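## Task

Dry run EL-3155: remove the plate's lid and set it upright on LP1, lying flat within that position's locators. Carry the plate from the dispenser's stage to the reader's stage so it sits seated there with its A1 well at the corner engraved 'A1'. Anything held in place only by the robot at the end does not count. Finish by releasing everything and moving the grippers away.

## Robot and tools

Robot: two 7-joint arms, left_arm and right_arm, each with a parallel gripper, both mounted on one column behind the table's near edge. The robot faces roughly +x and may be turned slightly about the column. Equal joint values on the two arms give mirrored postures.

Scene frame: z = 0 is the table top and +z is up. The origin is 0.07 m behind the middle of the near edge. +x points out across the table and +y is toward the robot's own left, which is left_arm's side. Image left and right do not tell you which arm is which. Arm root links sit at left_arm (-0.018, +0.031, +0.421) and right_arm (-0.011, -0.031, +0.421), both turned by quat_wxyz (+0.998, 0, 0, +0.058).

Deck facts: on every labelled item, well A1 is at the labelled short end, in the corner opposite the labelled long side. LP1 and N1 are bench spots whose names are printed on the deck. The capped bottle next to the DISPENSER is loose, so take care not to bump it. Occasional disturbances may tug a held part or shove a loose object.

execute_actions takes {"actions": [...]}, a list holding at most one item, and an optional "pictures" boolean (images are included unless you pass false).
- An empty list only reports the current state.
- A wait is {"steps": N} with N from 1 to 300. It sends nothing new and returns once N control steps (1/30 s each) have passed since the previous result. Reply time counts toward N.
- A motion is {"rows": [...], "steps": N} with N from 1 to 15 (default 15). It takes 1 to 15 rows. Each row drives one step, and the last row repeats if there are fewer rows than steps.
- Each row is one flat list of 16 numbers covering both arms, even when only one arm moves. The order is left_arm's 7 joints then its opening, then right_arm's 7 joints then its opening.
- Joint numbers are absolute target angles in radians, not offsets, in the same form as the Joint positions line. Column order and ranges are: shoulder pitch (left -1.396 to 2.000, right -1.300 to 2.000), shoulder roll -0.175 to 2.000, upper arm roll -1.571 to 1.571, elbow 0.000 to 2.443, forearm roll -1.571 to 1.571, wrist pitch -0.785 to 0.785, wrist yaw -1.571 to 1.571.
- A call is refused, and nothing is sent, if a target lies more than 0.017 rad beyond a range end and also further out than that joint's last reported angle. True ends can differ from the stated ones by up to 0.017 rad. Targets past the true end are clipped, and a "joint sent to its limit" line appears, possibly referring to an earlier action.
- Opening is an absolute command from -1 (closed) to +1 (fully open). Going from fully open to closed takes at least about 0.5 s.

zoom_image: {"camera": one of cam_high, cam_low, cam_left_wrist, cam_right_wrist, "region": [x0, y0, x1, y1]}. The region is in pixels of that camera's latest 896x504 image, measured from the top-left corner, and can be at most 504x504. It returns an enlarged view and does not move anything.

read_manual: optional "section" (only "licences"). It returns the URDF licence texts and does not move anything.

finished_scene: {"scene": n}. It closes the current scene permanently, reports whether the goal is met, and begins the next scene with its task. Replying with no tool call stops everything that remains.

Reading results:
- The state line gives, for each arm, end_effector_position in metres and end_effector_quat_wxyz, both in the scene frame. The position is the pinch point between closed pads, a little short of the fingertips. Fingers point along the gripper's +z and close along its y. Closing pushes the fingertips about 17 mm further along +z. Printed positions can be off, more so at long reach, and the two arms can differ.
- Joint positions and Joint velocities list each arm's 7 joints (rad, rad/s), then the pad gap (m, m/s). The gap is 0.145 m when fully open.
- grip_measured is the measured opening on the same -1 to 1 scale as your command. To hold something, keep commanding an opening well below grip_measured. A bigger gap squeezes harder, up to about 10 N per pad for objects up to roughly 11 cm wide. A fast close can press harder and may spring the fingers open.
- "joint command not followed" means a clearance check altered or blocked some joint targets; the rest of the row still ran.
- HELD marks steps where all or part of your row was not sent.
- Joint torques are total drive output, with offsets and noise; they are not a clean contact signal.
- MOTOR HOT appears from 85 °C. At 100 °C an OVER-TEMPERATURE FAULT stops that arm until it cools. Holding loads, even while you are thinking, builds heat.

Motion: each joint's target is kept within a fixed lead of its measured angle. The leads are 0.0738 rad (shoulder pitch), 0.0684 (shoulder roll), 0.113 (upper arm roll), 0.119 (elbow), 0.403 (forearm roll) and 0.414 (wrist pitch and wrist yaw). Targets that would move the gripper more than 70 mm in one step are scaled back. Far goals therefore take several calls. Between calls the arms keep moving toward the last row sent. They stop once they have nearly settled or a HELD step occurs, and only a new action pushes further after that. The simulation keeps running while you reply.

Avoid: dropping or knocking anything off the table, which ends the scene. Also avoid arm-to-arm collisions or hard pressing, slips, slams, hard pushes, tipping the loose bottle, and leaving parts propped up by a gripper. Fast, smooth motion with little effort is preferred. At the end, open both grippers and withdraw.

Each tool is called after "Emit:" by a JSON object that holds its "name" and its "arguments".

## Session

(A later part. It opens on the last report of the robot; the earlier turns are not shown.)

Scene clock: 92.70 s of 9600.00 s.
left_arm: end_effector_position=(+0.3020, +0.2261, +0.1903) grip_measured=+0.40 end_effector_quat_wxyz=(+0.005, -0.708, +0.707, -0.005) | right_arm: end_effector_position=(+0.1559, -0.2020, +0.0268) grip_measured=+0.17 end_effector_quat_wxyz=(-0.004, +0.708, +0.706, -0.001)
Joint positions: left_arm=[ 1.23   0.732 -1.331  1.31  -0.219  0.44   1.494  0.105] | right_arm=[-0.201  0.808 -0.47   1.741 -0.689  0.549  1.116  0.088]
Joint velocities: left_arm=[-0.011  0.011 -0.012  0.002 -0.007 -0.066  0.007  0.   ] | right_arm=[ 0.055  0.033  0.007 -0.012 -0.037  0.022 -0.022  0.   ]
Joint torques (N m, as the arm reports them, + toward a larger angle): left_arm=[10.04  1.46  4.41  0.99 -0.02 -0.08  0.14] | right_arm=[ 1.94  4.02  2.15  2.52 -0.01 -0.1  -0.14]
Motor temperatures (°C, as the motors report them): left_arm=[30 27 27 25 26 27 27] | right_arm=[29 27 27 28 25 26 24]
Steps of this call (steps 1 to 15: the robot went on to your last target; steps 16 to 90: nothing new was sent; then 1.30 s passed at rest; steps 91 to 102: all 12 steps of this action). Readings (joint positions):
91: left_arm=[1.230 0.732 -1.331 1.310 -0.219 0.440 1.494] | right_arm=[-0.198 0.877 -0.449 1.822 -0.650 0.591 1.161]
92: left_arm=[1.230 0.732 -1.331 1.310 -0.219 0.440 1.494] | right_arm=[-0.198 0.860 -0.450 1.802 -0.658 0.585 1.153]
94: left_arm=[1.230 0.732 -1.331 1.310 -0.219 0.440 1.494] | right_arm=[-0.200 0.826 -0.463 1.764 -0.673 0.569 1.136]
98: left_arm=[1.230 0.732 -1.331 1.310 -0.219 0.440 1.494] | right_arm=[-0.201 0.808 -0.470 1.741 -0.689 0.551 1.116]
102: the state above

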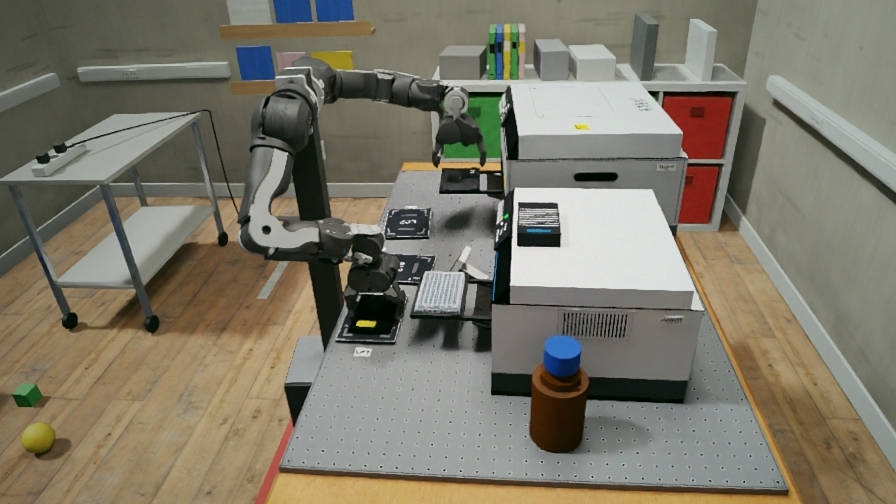

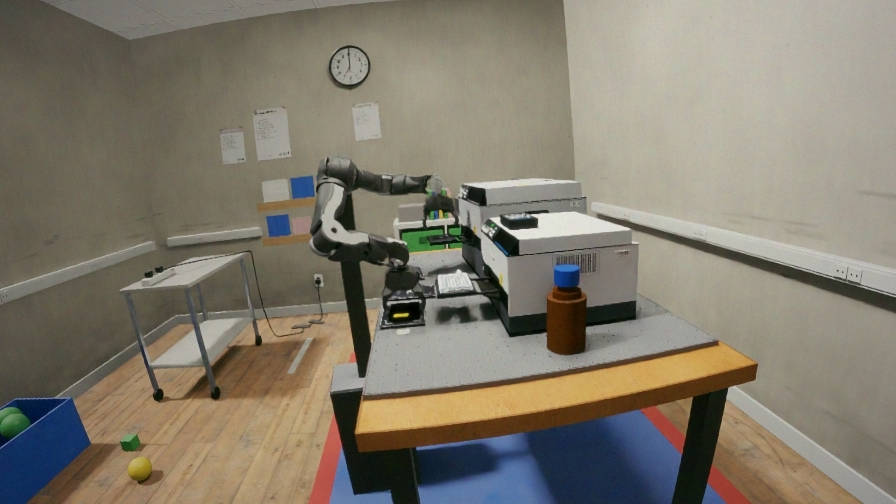

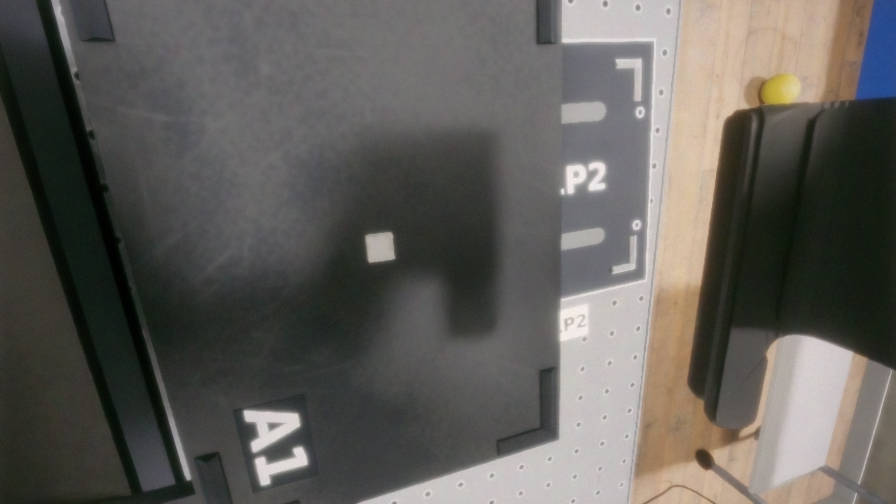

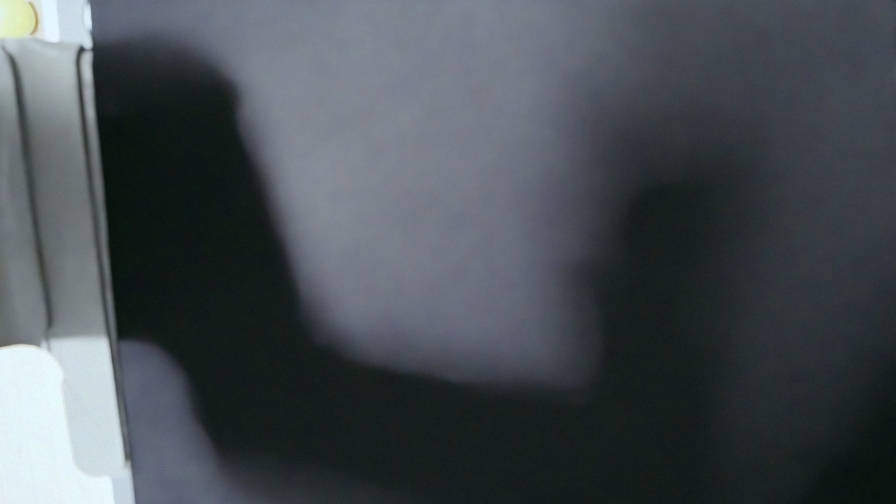

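Emit:
{"name": "execute_actions", "arguments": {"actions": [{"rows":[[1.23,0.732,-1.333,1.309,-0.22,0.437,1.5,0.4,-0.209,0.811,-0.4695,1.7425,-0.693,0.548,1.102,-0.8],[1.23,0.732,-1.333,1.309,-0.22,0.437,1.5,0.4,-0.217,0.811,-0.4695,1.7425,-0.693,0.548,1.093,-0.8]],"steps":10}]}}

Emit:
{"name": "zoom_image", "arguments": {"camera": "cam_high", "region": [325, 275, 420, 355]}}

Emit:
{"name": "zoom_image", "arguments": {"camera": "cam_low", "region": [370, 285, 440, 340]}}

Scene clock: 96.10 s of 9600.00 s.
left_arm: end_effector_position=(+0.3020, +0.2261, +0.1903) grip_measured=+0.40 end_effector_quat_wxyz=(+0.005, -0.708, +0.707, -0.005) | right_arm: end_effector_position=(+0.1553, -0.2022, +0.0254) grip_measured=+0.17 end_effector_quat_wxyz=(+0.002, +0.707, +0.707, +0.004)
Joint positions: left_arm=[ 1.23   0.732 -1.331  1.31  -0.219  0.44   1.494  0.105] | right_arm=[-0.214  0.808 -0.47   1.743 -0.691  0.549  1.092  0.088]
Joint velocities: left_arm=[-0.077  0.033 -0.002  0.002 -0.051 -0.066 -0.007 -0.   ] | right_arm=[-0.011 -0.033 -0.017 -0.007  0.007  0.051 -0.007 -0.   ]
Joint torques (N m, as the arm reports them, + toward a larger angle): left_arm=[10.12  1.43  4.39  0.93 -0.02 -0.07  0.13] | right_arm=[ 0.68  4.28  2.02  2.16  0.02 -0.12  0.05]
Motor temperatures (°C, as the motors report them): left_arm=[30 27 27 25 26 27 27] | right_arm=[29 27 27 28 25 26 24]
Steps of this call (steps 1 to 15: the robot went on to your last target; steps 16 to 90: nothing new was sent; then 0.07 s passed at rest; steps 91 to 100: all 10 steps of this action). Readings (joint positions):
91: left_arm=[1.230 0.732 -1.331 1.310 -0.219 0.440 1.494] | right_arm=[-0.204 0.808 -0.470 1.741 -0.690 0.549 1.111]
92: left_arm=[1.230 0.732 -1.331 1.310 -0.219 0.440 1.494] | right_arm=[-0.212 0.808 -0.470 1.742 -0.690 0.549 1.100]
94: left_arm=[1.230 0.732 -1.331 1.310 -0.219 0.440 1.494] | right_arm=[-0.214 0.808 -0.470 1.743 -0.691 0.549 1.092]
98: left_arm=[1.230 0.732 -1.331 1.310 -0.219 0.440 1.494] | right_arm=[-0.214 0.808 -0.470 1.743 -0.691 0.549 1.092]
100: the state above

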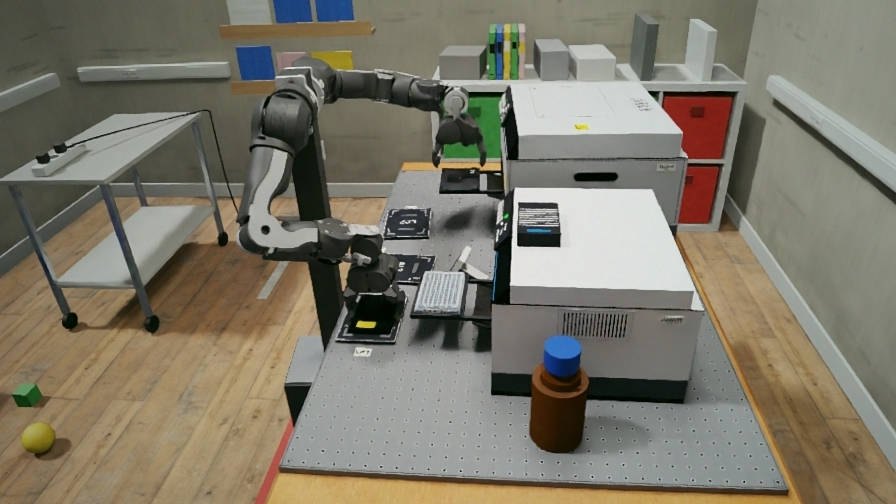

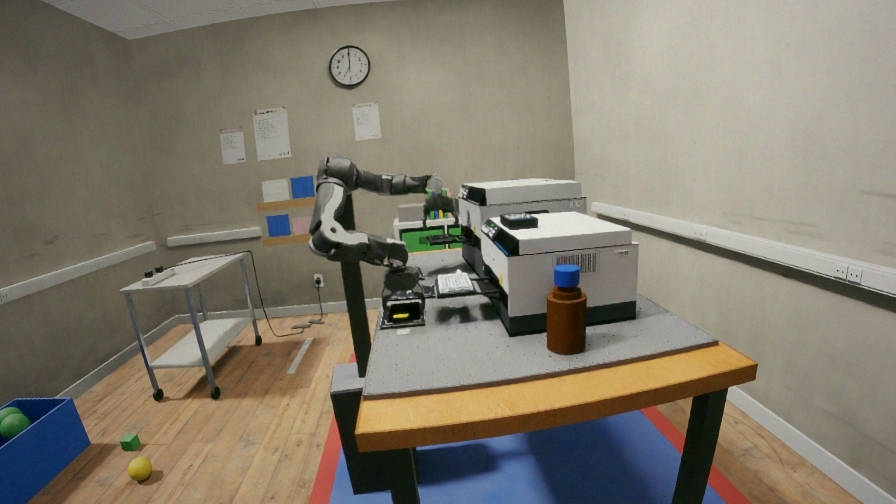

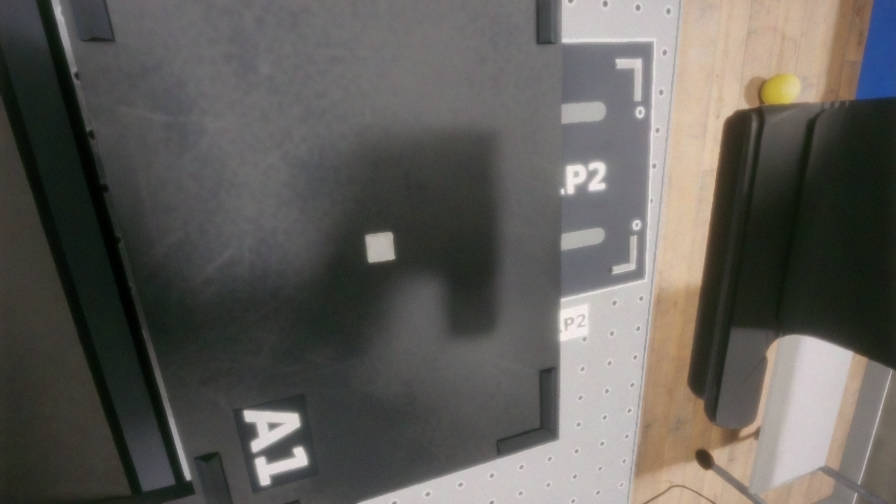

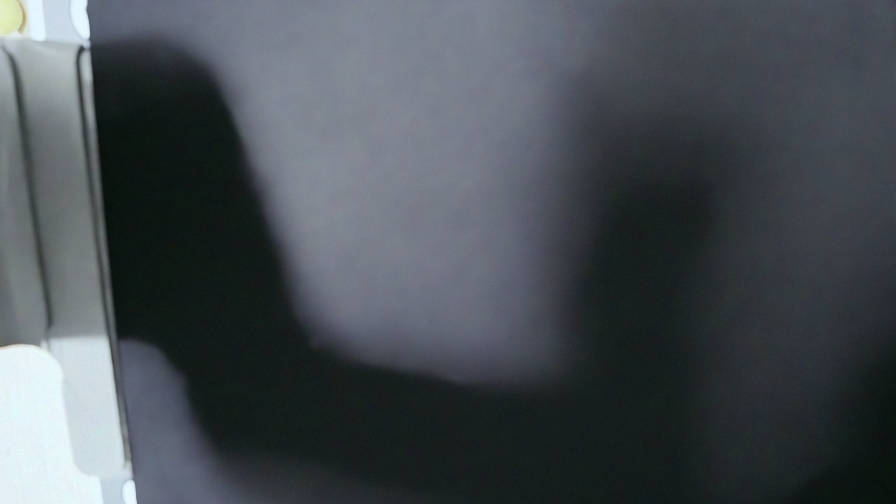

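Region (325, 275, 420, 355) of cam_high's 896x504 image, scaled by 5.305, with more detail than that image has; it fills the top 424 rows of this view, and the rest is white.

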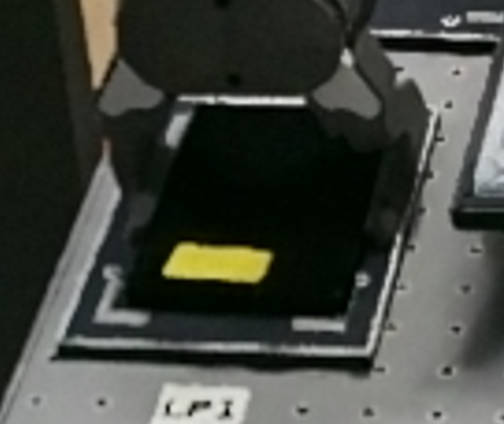

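Region (370, 285, 440, 340) of cam_low's 896x504 image, scaled by 7.200, with more detail than that image has; it fills the top 396 rows of this view, and the rest is white.

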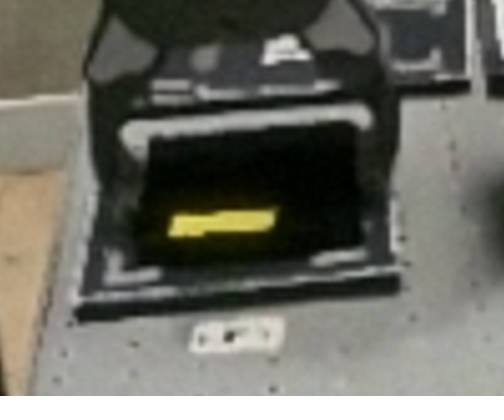

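Emit:
{"name": "execute_actions", "arguments": {"actions": [{"rows":[[1.23,0.732,-1.333,1.309,-0.22,0.437,1.5,0.4,-0.217,0.82,-0.47,1.755,-0.687,0.558,1.096,-0.8],[1.23,0.732,-1.333,1.309,-0.22,0.437,1.5,0.4,-0.217,0.83,-0.4715,1.767,-0.681,0.567,1.1,-0.8],[1.23,0.732,-1.333,1.309,-0.22,0.437,1.5,0.4,-0.225,0.83,-0.4715,1.767,-0.681,0.567,1.102,-0.8]],"steps":10}]}}

Emit:
{"name": "zoom_image", "arguments": {"camera": "cam_high", "region": [325, 275, 420, 355]}}

Emit:
{"name": "zoom_image", "arguments": {"camera": "cam_low", "region": [370, 285, 440, 340]}}

Scene clock: 99.00 s of 9600.00 s.
left_arm: end_effector_position=(+0.3020, +0.2261, +0.1903) grip_measured=+0.40 end_effector_quat_wxyz=(+0.005, -0.708, +0.707, -0.005) | right_arm: end_effector_position=(+0.1517, -0.2045, +0.0290) grip_measured=+0.17 end_effector_quat_wxyz=(+0.002, +0.707, +0.708, -0.001)
Joint positions: left_arm=[ 1.23   0.732 -1.331  1.31  -0.219  0.44   1.494  0.105] | right_arm=[-0.226  0.83  -0.47   1.767 -0.682  0.564  1.097  0.088]
Joint velocities: left_arm=[-0.099 -0.011 -0.002 -0.012 -0.007  0.051  0.007 -0.   ] | right_arm=[-0.055  0.033 -0.017 -0.012 -0.066 -0.037 -0.051  0.   ]
Joint torques (N m, as the arm reports them, + toward a larger angle): left_arm=[10.09  1.43  4.44  0.96 -0.01 -0.08  0.12] | right_arm=[ 1.86  3.51  1.64  2.29  0.04 -0.01  0.15]
Motor temperatures (°C, as the motors report them): left_arm=[30 27 27 25 26 27 27] | right_arm=[29 28 27 28 25 26 24]
Steps of this call (steps 1 to 15: the robot went on to your last target; steps 16 to 77: nothing new was sent; steps 78 to 87: all 10 steps of this action). Readings (joint positions):
78: left_arm=[1.230 0.732 -1.331 1.310 -0.219 0.440 1.494] | right_arm=[-0.215 0.812 -0.470 1.749 -0.690 0.551 1.092]
79: left_arm=[1.230 0.732 -1.331 1.310 -0.219 0.440 1.494] | right_arm=[-0.217 0.824 -0.470 1.762 -0.686 0.556 1.093]
81: left_arm=[1.230 0.732 -1.331 1.310 -0.219 0.440 1.494] | right_arm=[-0.223 0.832 -0.470 1.767 -0.685 0.562 1.095]
85: left_arm=[1.230 0.732 -1.331 1.310 -0.219 0.440 1.494] | right_arm=[-0.226 0.830 -0.470 1.767 -0.682 0.564 1.097]
87: the state above

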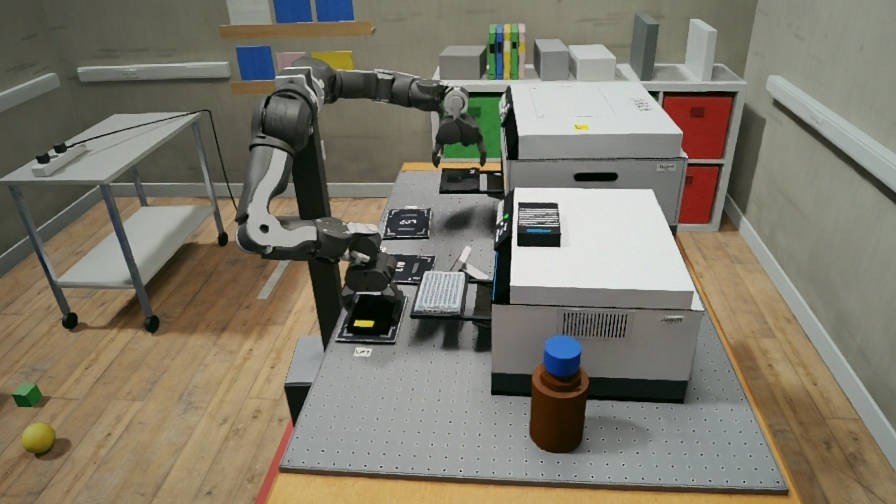

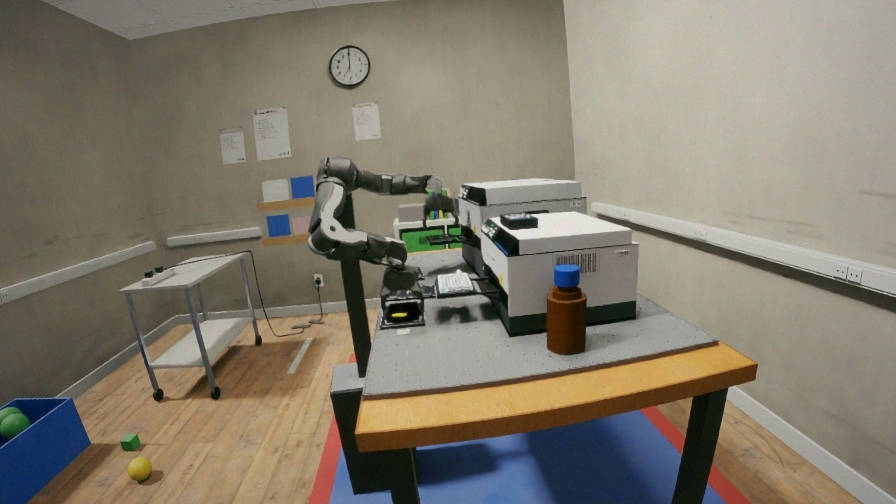

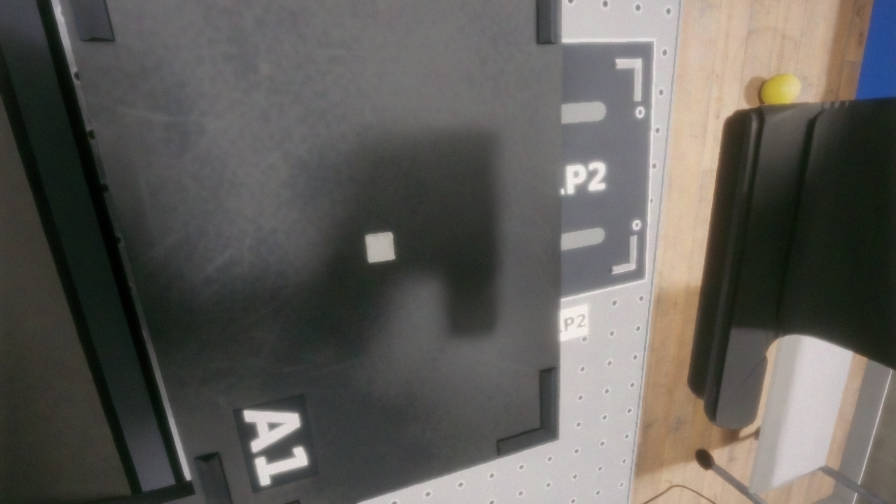

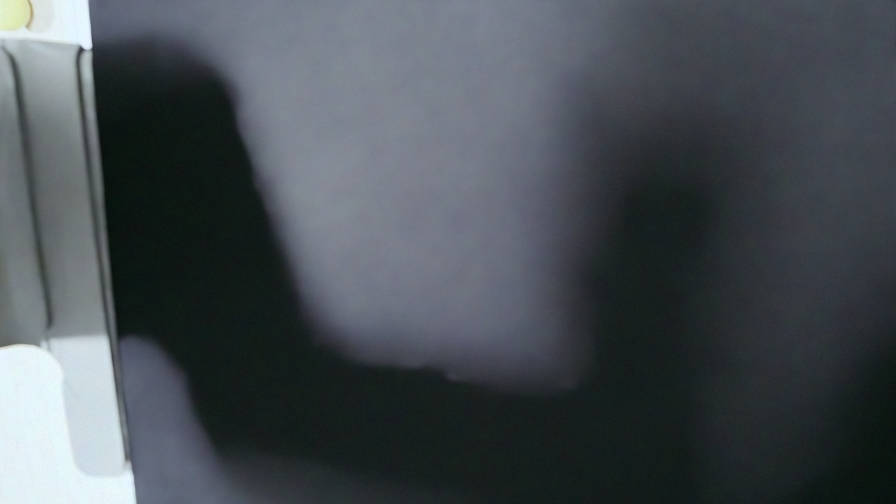

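Region (325, 275, 420, 355) of cam_high's 896x504 image, scaled by 5.305, with more detail than that image has; it fills the top 424 rows of this view, and the rest is white.

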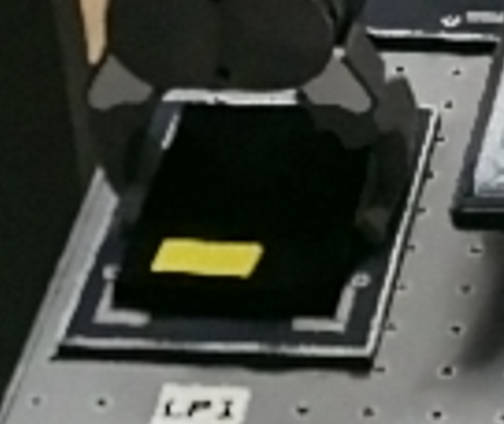

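Region (370, 285, 440, 340) of cam_low's 896x504 image, scaled by 7.200, with more detail than that image has; it fills the top 396 rows of this view, and the rest is white.

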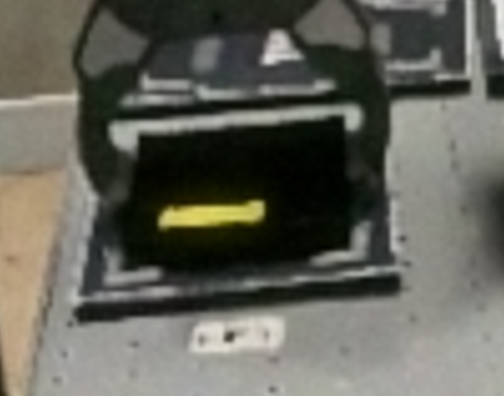

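Emit:
{"name": "execute_actions", "arguments": {"actions": [{"rows":[[1.23,0.732,-1.333,1.309,-0.22,0.437,1.5,0.4,-0.225,0.82,-0.471,1.759,-0.685,0.558,1.09,-0.8],[1.23,0.732,-1.333,1.309,-0.22,0.437,1.5,0.4,-0.225,0.82,-0.471,1.759,-0.685,0.558,1.09,-0.8],[1.23,0.732,-1.333,1.309,-0.22,0.437,1.5,0.4,-0.225,0.814,-0.47,1.751,-0.689,0.553,1.087,-0.8],[1.23,0.732,-1.333,1.309,-0.22,0.437,1.5,0.4,-0.225,0.814,-0.47,1.751,-0.689,0.553,1.087,-0.8],[1.23,0.732,-1.333,1.309,-0.22,0.437,1.5,0.4,-0.225,0.808,-0.4695,1.7425,-0.693,0.548,1.084,-0.8],[1.23,0.732,-1.333,1.309,-0.22,0.437,1.5,0.4,-0.225,0.808,-0.4695,1.7425,-0.693,0.548,1.084,-0.8],[1.23,0.732,-1.333,1.309,-0.22,0.437,1.5,0.4,-0.225,0.802,-0.469,1.735,-0.697,0.543,1.082,-0.8],[1.23,0.732,-1.333,1.309,-0.22,0.437,1.5,0.4,-0.225,0.802,-0.469,1.735,-0.697,0.543,1.082,-0.8],[1.23,0.732,-1.333,1.309,-0.22,0.437,1.5,0.4,-0.225,0.797,-0.468,1.728,-0.70,0.539,1.079,-0.8]],"steps":14}]}}

Emit:
{"name": "zoom_image", "arguments": {"camera": "cam_high", "region": [325, 275, 420, 355]}}

Emit:
{"name": "zoom_image", "arguments": {"camera": "cam_low", "region": [370, 285, 440, 340]}}

Scene clock: 103.83 s of 9600.00 s.
left_arm: end_effector_position=(+0.3020, +0.2261, +0.1903) grip_measured=+0.40 end_effector_quat_wxyz=(+0.005, -0.708, +0.707, -0.005) | right_arm: end_effector_position=(+0.1511, -0.2032, +0.0241) grip_measured=+0.17 end_effector_quat_wxyz=(-0.002, +0.708, +0.706, -0.002)
Joint positions: left_arm=[ 1.23   0.732 -1.331  1.31  -0.219  0.44   1.494  0.105] | right_arm=[-0.225  0.807 -0.465  1.742 -0.693  0.549  1.098  0.088]
Joint velocities: left_arm=[-0.033  0.055 -0.012  0.002 -0.095 -0.037  0.007 -0.   ] | right_arm=[-0.055  0.011  0.002  0.012  0.022 -0.007  0.022  0.   ]
Joint torques (N m, as the arm reports them, + toward a larger angle): left_arm=[10.14  1.45  4.43  0.96 -0.03 -0.07  0.13] | right_arm=[ 1.24  1.31  1.4  -0.08 -0.16 -0.38 -0.43]
Motor temperatures (°C, as the motors report them): left_arm=[30 27 27 25 26 27 27] | right_arm=[28 28 27 28 25 26 24]
Steps of this call (steps 1 to 15: the robot went on to your last target; steps 16 to 90: nothing new was sent; then 1.37 s passed at rest; steps 91 to 104: all 14 steps of this action). Readings (joint positions):
91: left_arm=[1.230 0.732 -1.331 1.310 -0.219 0.440 1.494] | right_arm=[-0.225 0.826 -0.470 1.763 -0.684 0.563 1.096]
92: left_arm=[1.230 0.732 -1.331 1.310 -0.219 0.440 1.494] | right_arm=[-0.225 0.820 -0.470 1.759 -0.684 0.562 1.095]
94: left_arm=[1.230 0.732 -1.331 1.310 -0.219 0.440 1.494] | right_arm=[-0.225 0.813 -0.470 1.752 -0.686 0.558 1.093]
98: left_arm=[1.230 0.732 -1.331 1.310 -0.219 0.440 1.494] | right_arm=[-0.225 0.809 -0.468 1.744 -0.690 0.552 1.094]
104: the state above

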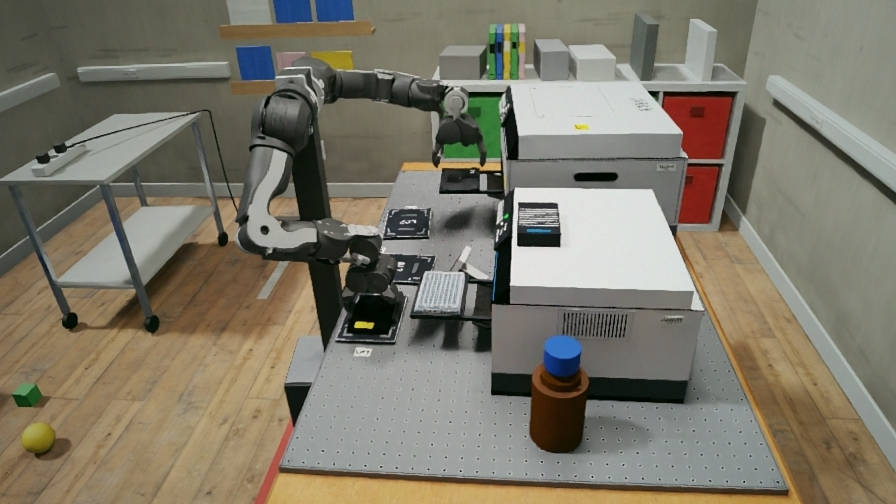

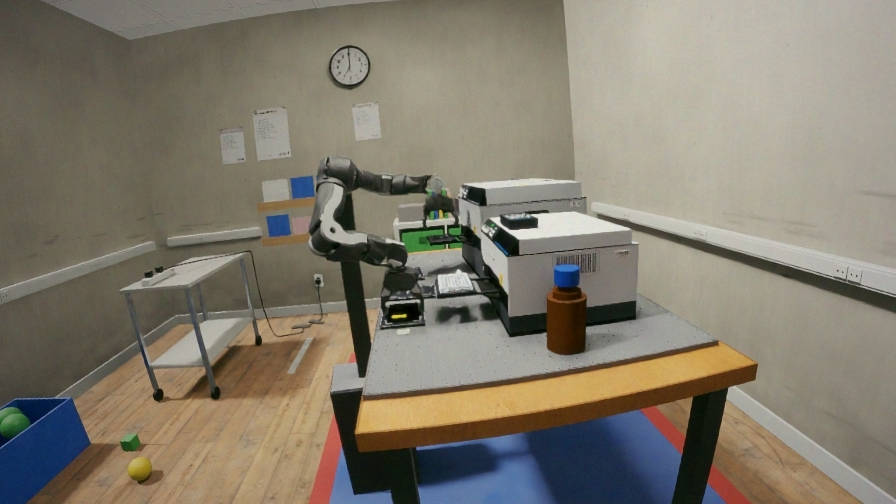

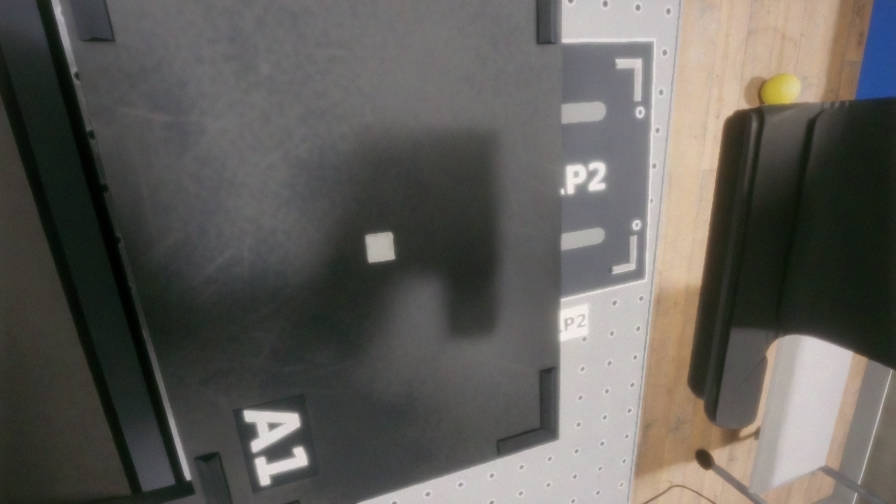

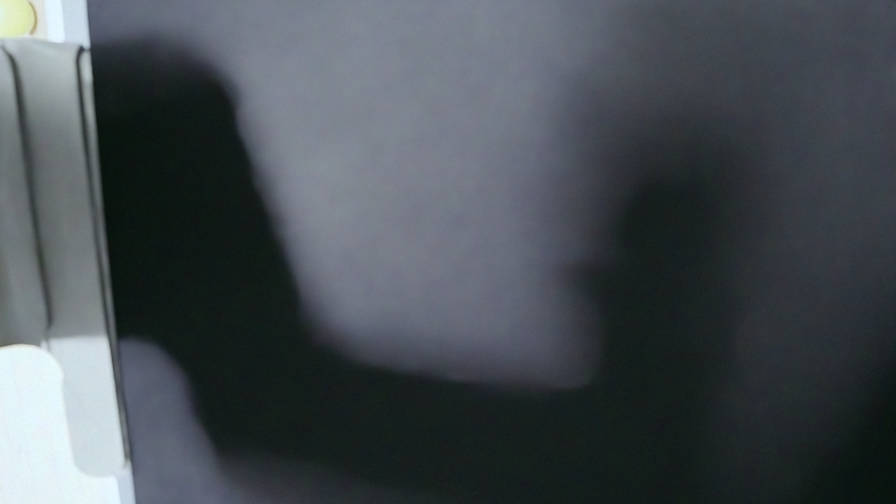

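Region (325, 275, 420, 355) of cam_high's 896x504 image, scaled by 5.305, with more detail than that image has; it fills the top 424 rows of this view, and the rest is white.

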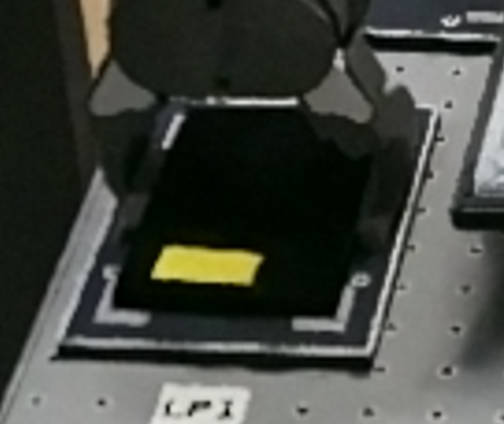

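Region (370, 285, 440, 340) of cam_low's 896x504 image, scaled by 7.200, with more detail than that image has; it fills the top 396 rows of this view, and the rest is white.

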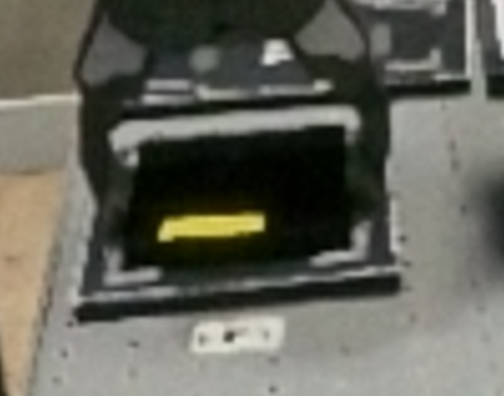

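Release and rise to inspect.

Emit:
{"name": "execute_actions", "arguments": {"actions": [{"rows":[[1.23,0.732,-1.333,1.309,-0.22,0.437,1.5,0.4,-0.225,0.808,-0.467,1.743,-0.693,0.549,1.096,0.1],[1.23,0.732,-1.333,1.309,-0.22,0.437,1.5,0.4,-0.225,0.808,-0.467,1.743,-0.693,0.549,1.096,0.2],[1.23,0.732,-1.333,1.309,-0.22,0.437,1.5,0.4,-0.225,0.808,-0.467,1.743,-0.693,0.549,1.096,0.3],[1.23,0.732,-1.333,1.309,-0.22,0.437,1.5,0.4,-0.225,0.808,-0.467,1.743,-0.693,0.549,1.096,0.45],[1.23,0.732,-1.333,1.309,-0.22,0.437,1.5,0.4,-0.225,0.808,-0.467,1.743,-0.693,0.549,1.096,0.45],[1.23,0.732,-1.333,1.309,-0.22,0.437,1.5,0.4,-0.225,0.83,-0.465,1.77,-0.68,0.565,1.105,0.45],[1.23,0.732,-1.333,1.309,-0.22,0.437,1.5,0.4,-0.22,0.86,-0.456,1.805,-0.665,0.58,1.13,0.45],[1.23,0.732,-1.333,1.309,-0.22,0.437,1.5,0.4,-0.215,0.9,-0.44,1.85,-0.64,0.6,1.16,0.45],[1.23,0.732,-1.333,1.309,-0.22,0.437,1.5,0.4,-0.21,0.946,-0.415,1.904,-0.61,0.623,1.2,0.45],[1.23,0.732,-1.333,1.309,-0.22,0.437,1.5,0.4,-0.2,0.99,-0.39,1.957,-0.58,0.647,1.233,0.45],[1.23,0.732,-1.333,1.309,-0.22,0.437,1.5,0.4,-0.2,1.037,-0.365,2.011,-0.553,0.67,1.263,0.45],[1.23,0.732,-1.333,1.309,-0.22,0.437,1.5,0.4,-0.2,1.082,-0.34,2.065,-0.524,0.694,1.293,0.45],[1.23,0.732,-1.333,1.309,-0.22,0.437,1.5,0.4,-0.2,1.128,-0.314,2.118,-0.49,0.718,1.324,0.45],[1.23,0.732,-1.333,1.309,-0.22,0.437,1.5,0.4,-0.2,1.165,-0.295,2.16,-0.44,0.74,1.35,0.45],[1.23,0.732,-1.333,1.309,-0.22,0.437,1.5,0.4,-0.2,1.188,-0.281,2.189,-0.38,0.75,1.32,0.45]]}], "pictures": false}}

Emit:
{"name": "execute_actions", "arguments": {"actions": [{"steps":5}]}}

Scene clock: 107.67 s of 9600.00 s.
left_arm: end_effector_position=(+0.3020, +0.2261, +0.1903) grip_measured=+0.40 end_effector_quat_wxyz=(+0.005, -0.708, +0.707, -0.005) | right_arm: end_effector_position=(+0.1665, -0.2032, +0.1445) grip_measured=+0.45 end_effector_quat_wxyz=(+0.008, +0.687, +0.726, +0.019)
Joint positions: left_arm=[ 1.23   0.732 -1.331  1.31  -0.219  0.44   1.494  0.105] | right_arm=[-0.199  1.19  -0.284  2.189 -0.439  0.727  1.314  0.108]
Joint velocities: left_arm=[-0.033 -0.055 -0.002 -0.002  0.154  0.081 -0.007 -0.   ] | right_arm=[-0.055  0.429  0.354  0.735  1.253  0.315  0.007 -0.   ]
Joint torques (N m, as the arm reports them, + toward a larger angle): left_arm=[10.11  1.4   4.43  0.89 -0.02 -0.08  0.13] | right_arm=[ 1.53  2.82  2.48  0.27 -0.08  0.1   0.11]
Motor temperatures (°C, as the motors report them): left_arm=[30 27 27 25 26 27 27] | right_arm=[28 27 27 28 25 26 24]
Steps of this call (steps 1 to 15: the robot went on to your last target; steps 16 to 90: nothing new was sent; then 0.33 s passed at rest; steps 91 to 105: all 15 steps of this action). Readings (joint positions):
91: left_arm=[1.230 0.732 -1.331 1.310 -0.219 0.440 1.494] | right_arm=[-0.225 0.808 -0.465 1.746 -0.693 0.550 1.099]
92: left_arm=[1.230 0.732 -1.331 1.310 -0.219 0.440 1.494] | right_arm=[-0.225 0.808 -0.465 1.745 -0.692 0.550 1.099]
94: left_arm=[1.230 0.732 -1.331 1.310 -0.219 0.440 1.494] | right_arm=[-0.225 0.808 -0.465 1.745 -0.692 0.550 1.099]
98: left_arm=[1.230 0.732 -1.331 1.310 -0.219 0.440 1.494] | right_arm=[-0.226 0.891 -0.456 1.838 -0.659 0.578 1.133]
105: the state above

Scene clock: 107.83 s of 9600.00 s.
left_arm: end_effector_position=(+0.3020, +0.2261, +0.1903) grip_measured=+0.40 end_effector_quat_wxyz=(+0.005, -0.708, +0.707, -0.005) | right_arm: end_effector_position=(+0.1606, -0.1976, +0.1448) grip_measured=+0.45 end_effector_quat_wxyz=(-0.018, +0.698, +0.716, +0.019)
Joint positions: left_arm=[ 1.23   0.732 -1.331  1.31  -0.219  0.44   1.494  0.105] | right_arm=[-0.2    1.187 -0.28   2.188 -0.384  0.746  1.315  0.108]
Joint velocities: left_arm=[ 0.055 -0.033  0.002 -0.007 -0.007  0.022 -0.022 -0.   ] | right_arm=[ 0.011 -0.033 -0.007 -0.007  0.007 -0.037  0.051 -0.   ]
Joint torques (N m, as the arm reports them, + toward a larger angle): left_arm=[10.13  1.49  4.44  0.96 -0.02 -0.09  0.13] | right_arm=[ 2.08  4.27  2.15  1.6   0.11 -0.05  0.13]
Motor temperatures (°C, as the motors report them): left_arm=[30 27 27 25 26 27 27] | right_arm=[28 27 27 28 25 26 24]
Steps of this call (steps 1 to 5: the robot went on to your last target). Readings (joint positions):
1: left_arm=[1.230 0.732 -1.331 1.310 -0.219 0.440 1.494] | right_arm=[-0.197 1.193 -0.278 2.199 -0.409 0.736 1.315]
2: left_arm=[1.230 0.732 -1.331 1.310 -0.219 0.440 1.494] | right_arm=[-0.199 1.189 -0.278 2.193 -0.394 0.741 1.315]
4: left_arm=[1.230 0.732 -1.331 1.310 -0.219 0.440 1.494] | right_arm=[-0.200 1.187 -0.280 2.188 -0.385 0.746 1.315]
5: the state above

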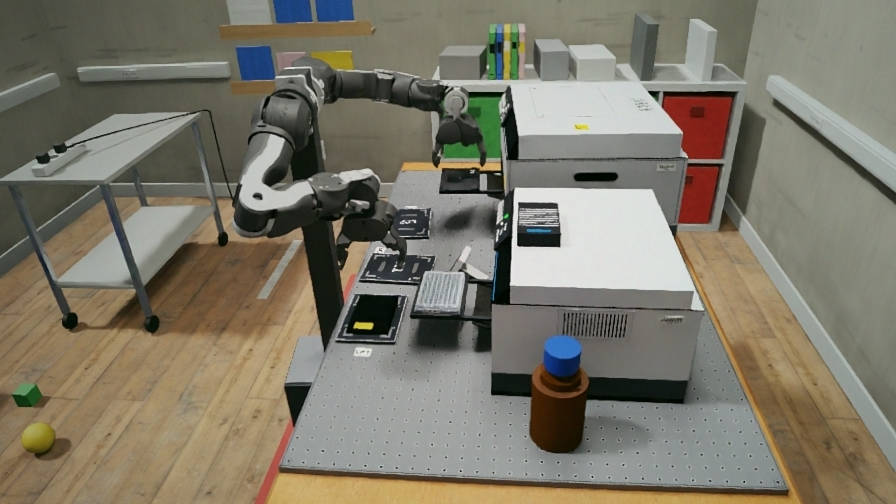

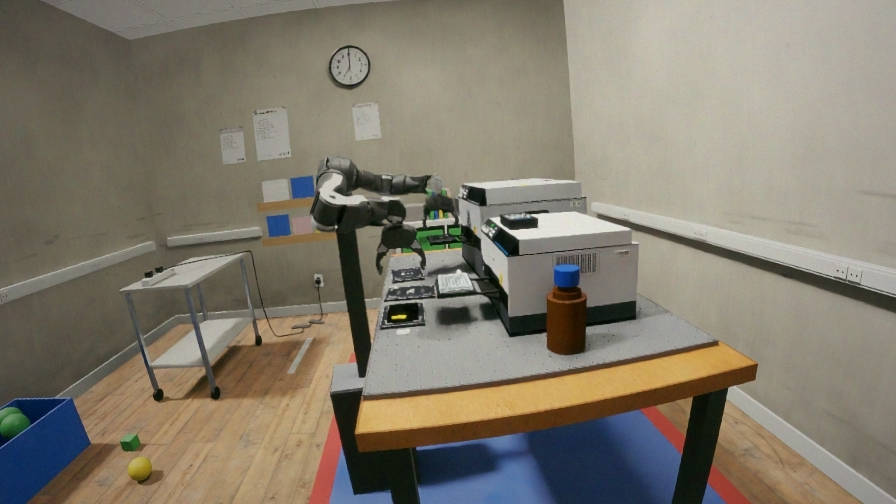

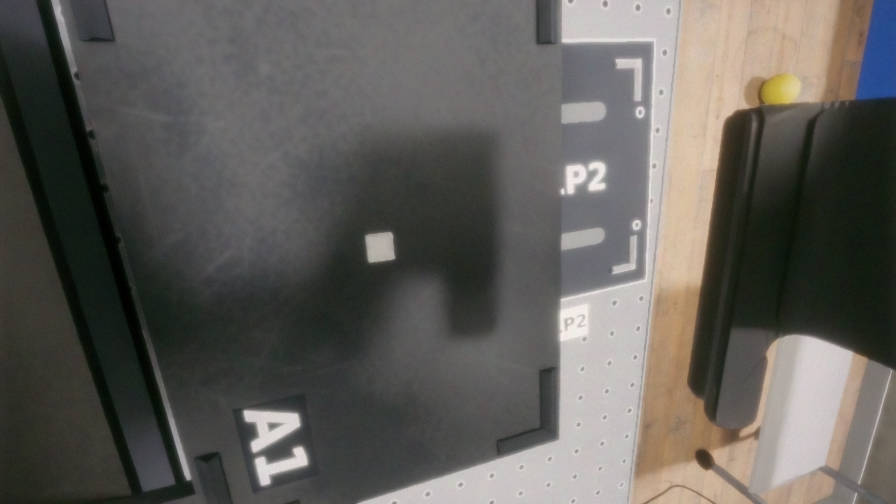

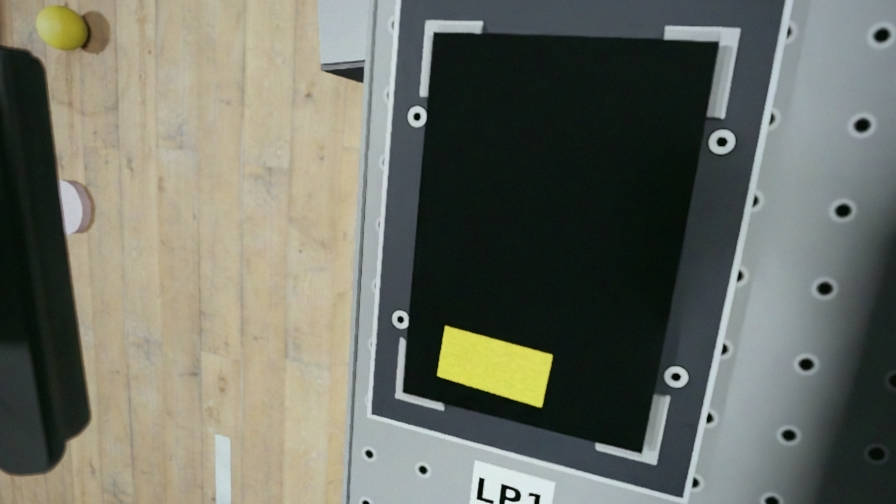

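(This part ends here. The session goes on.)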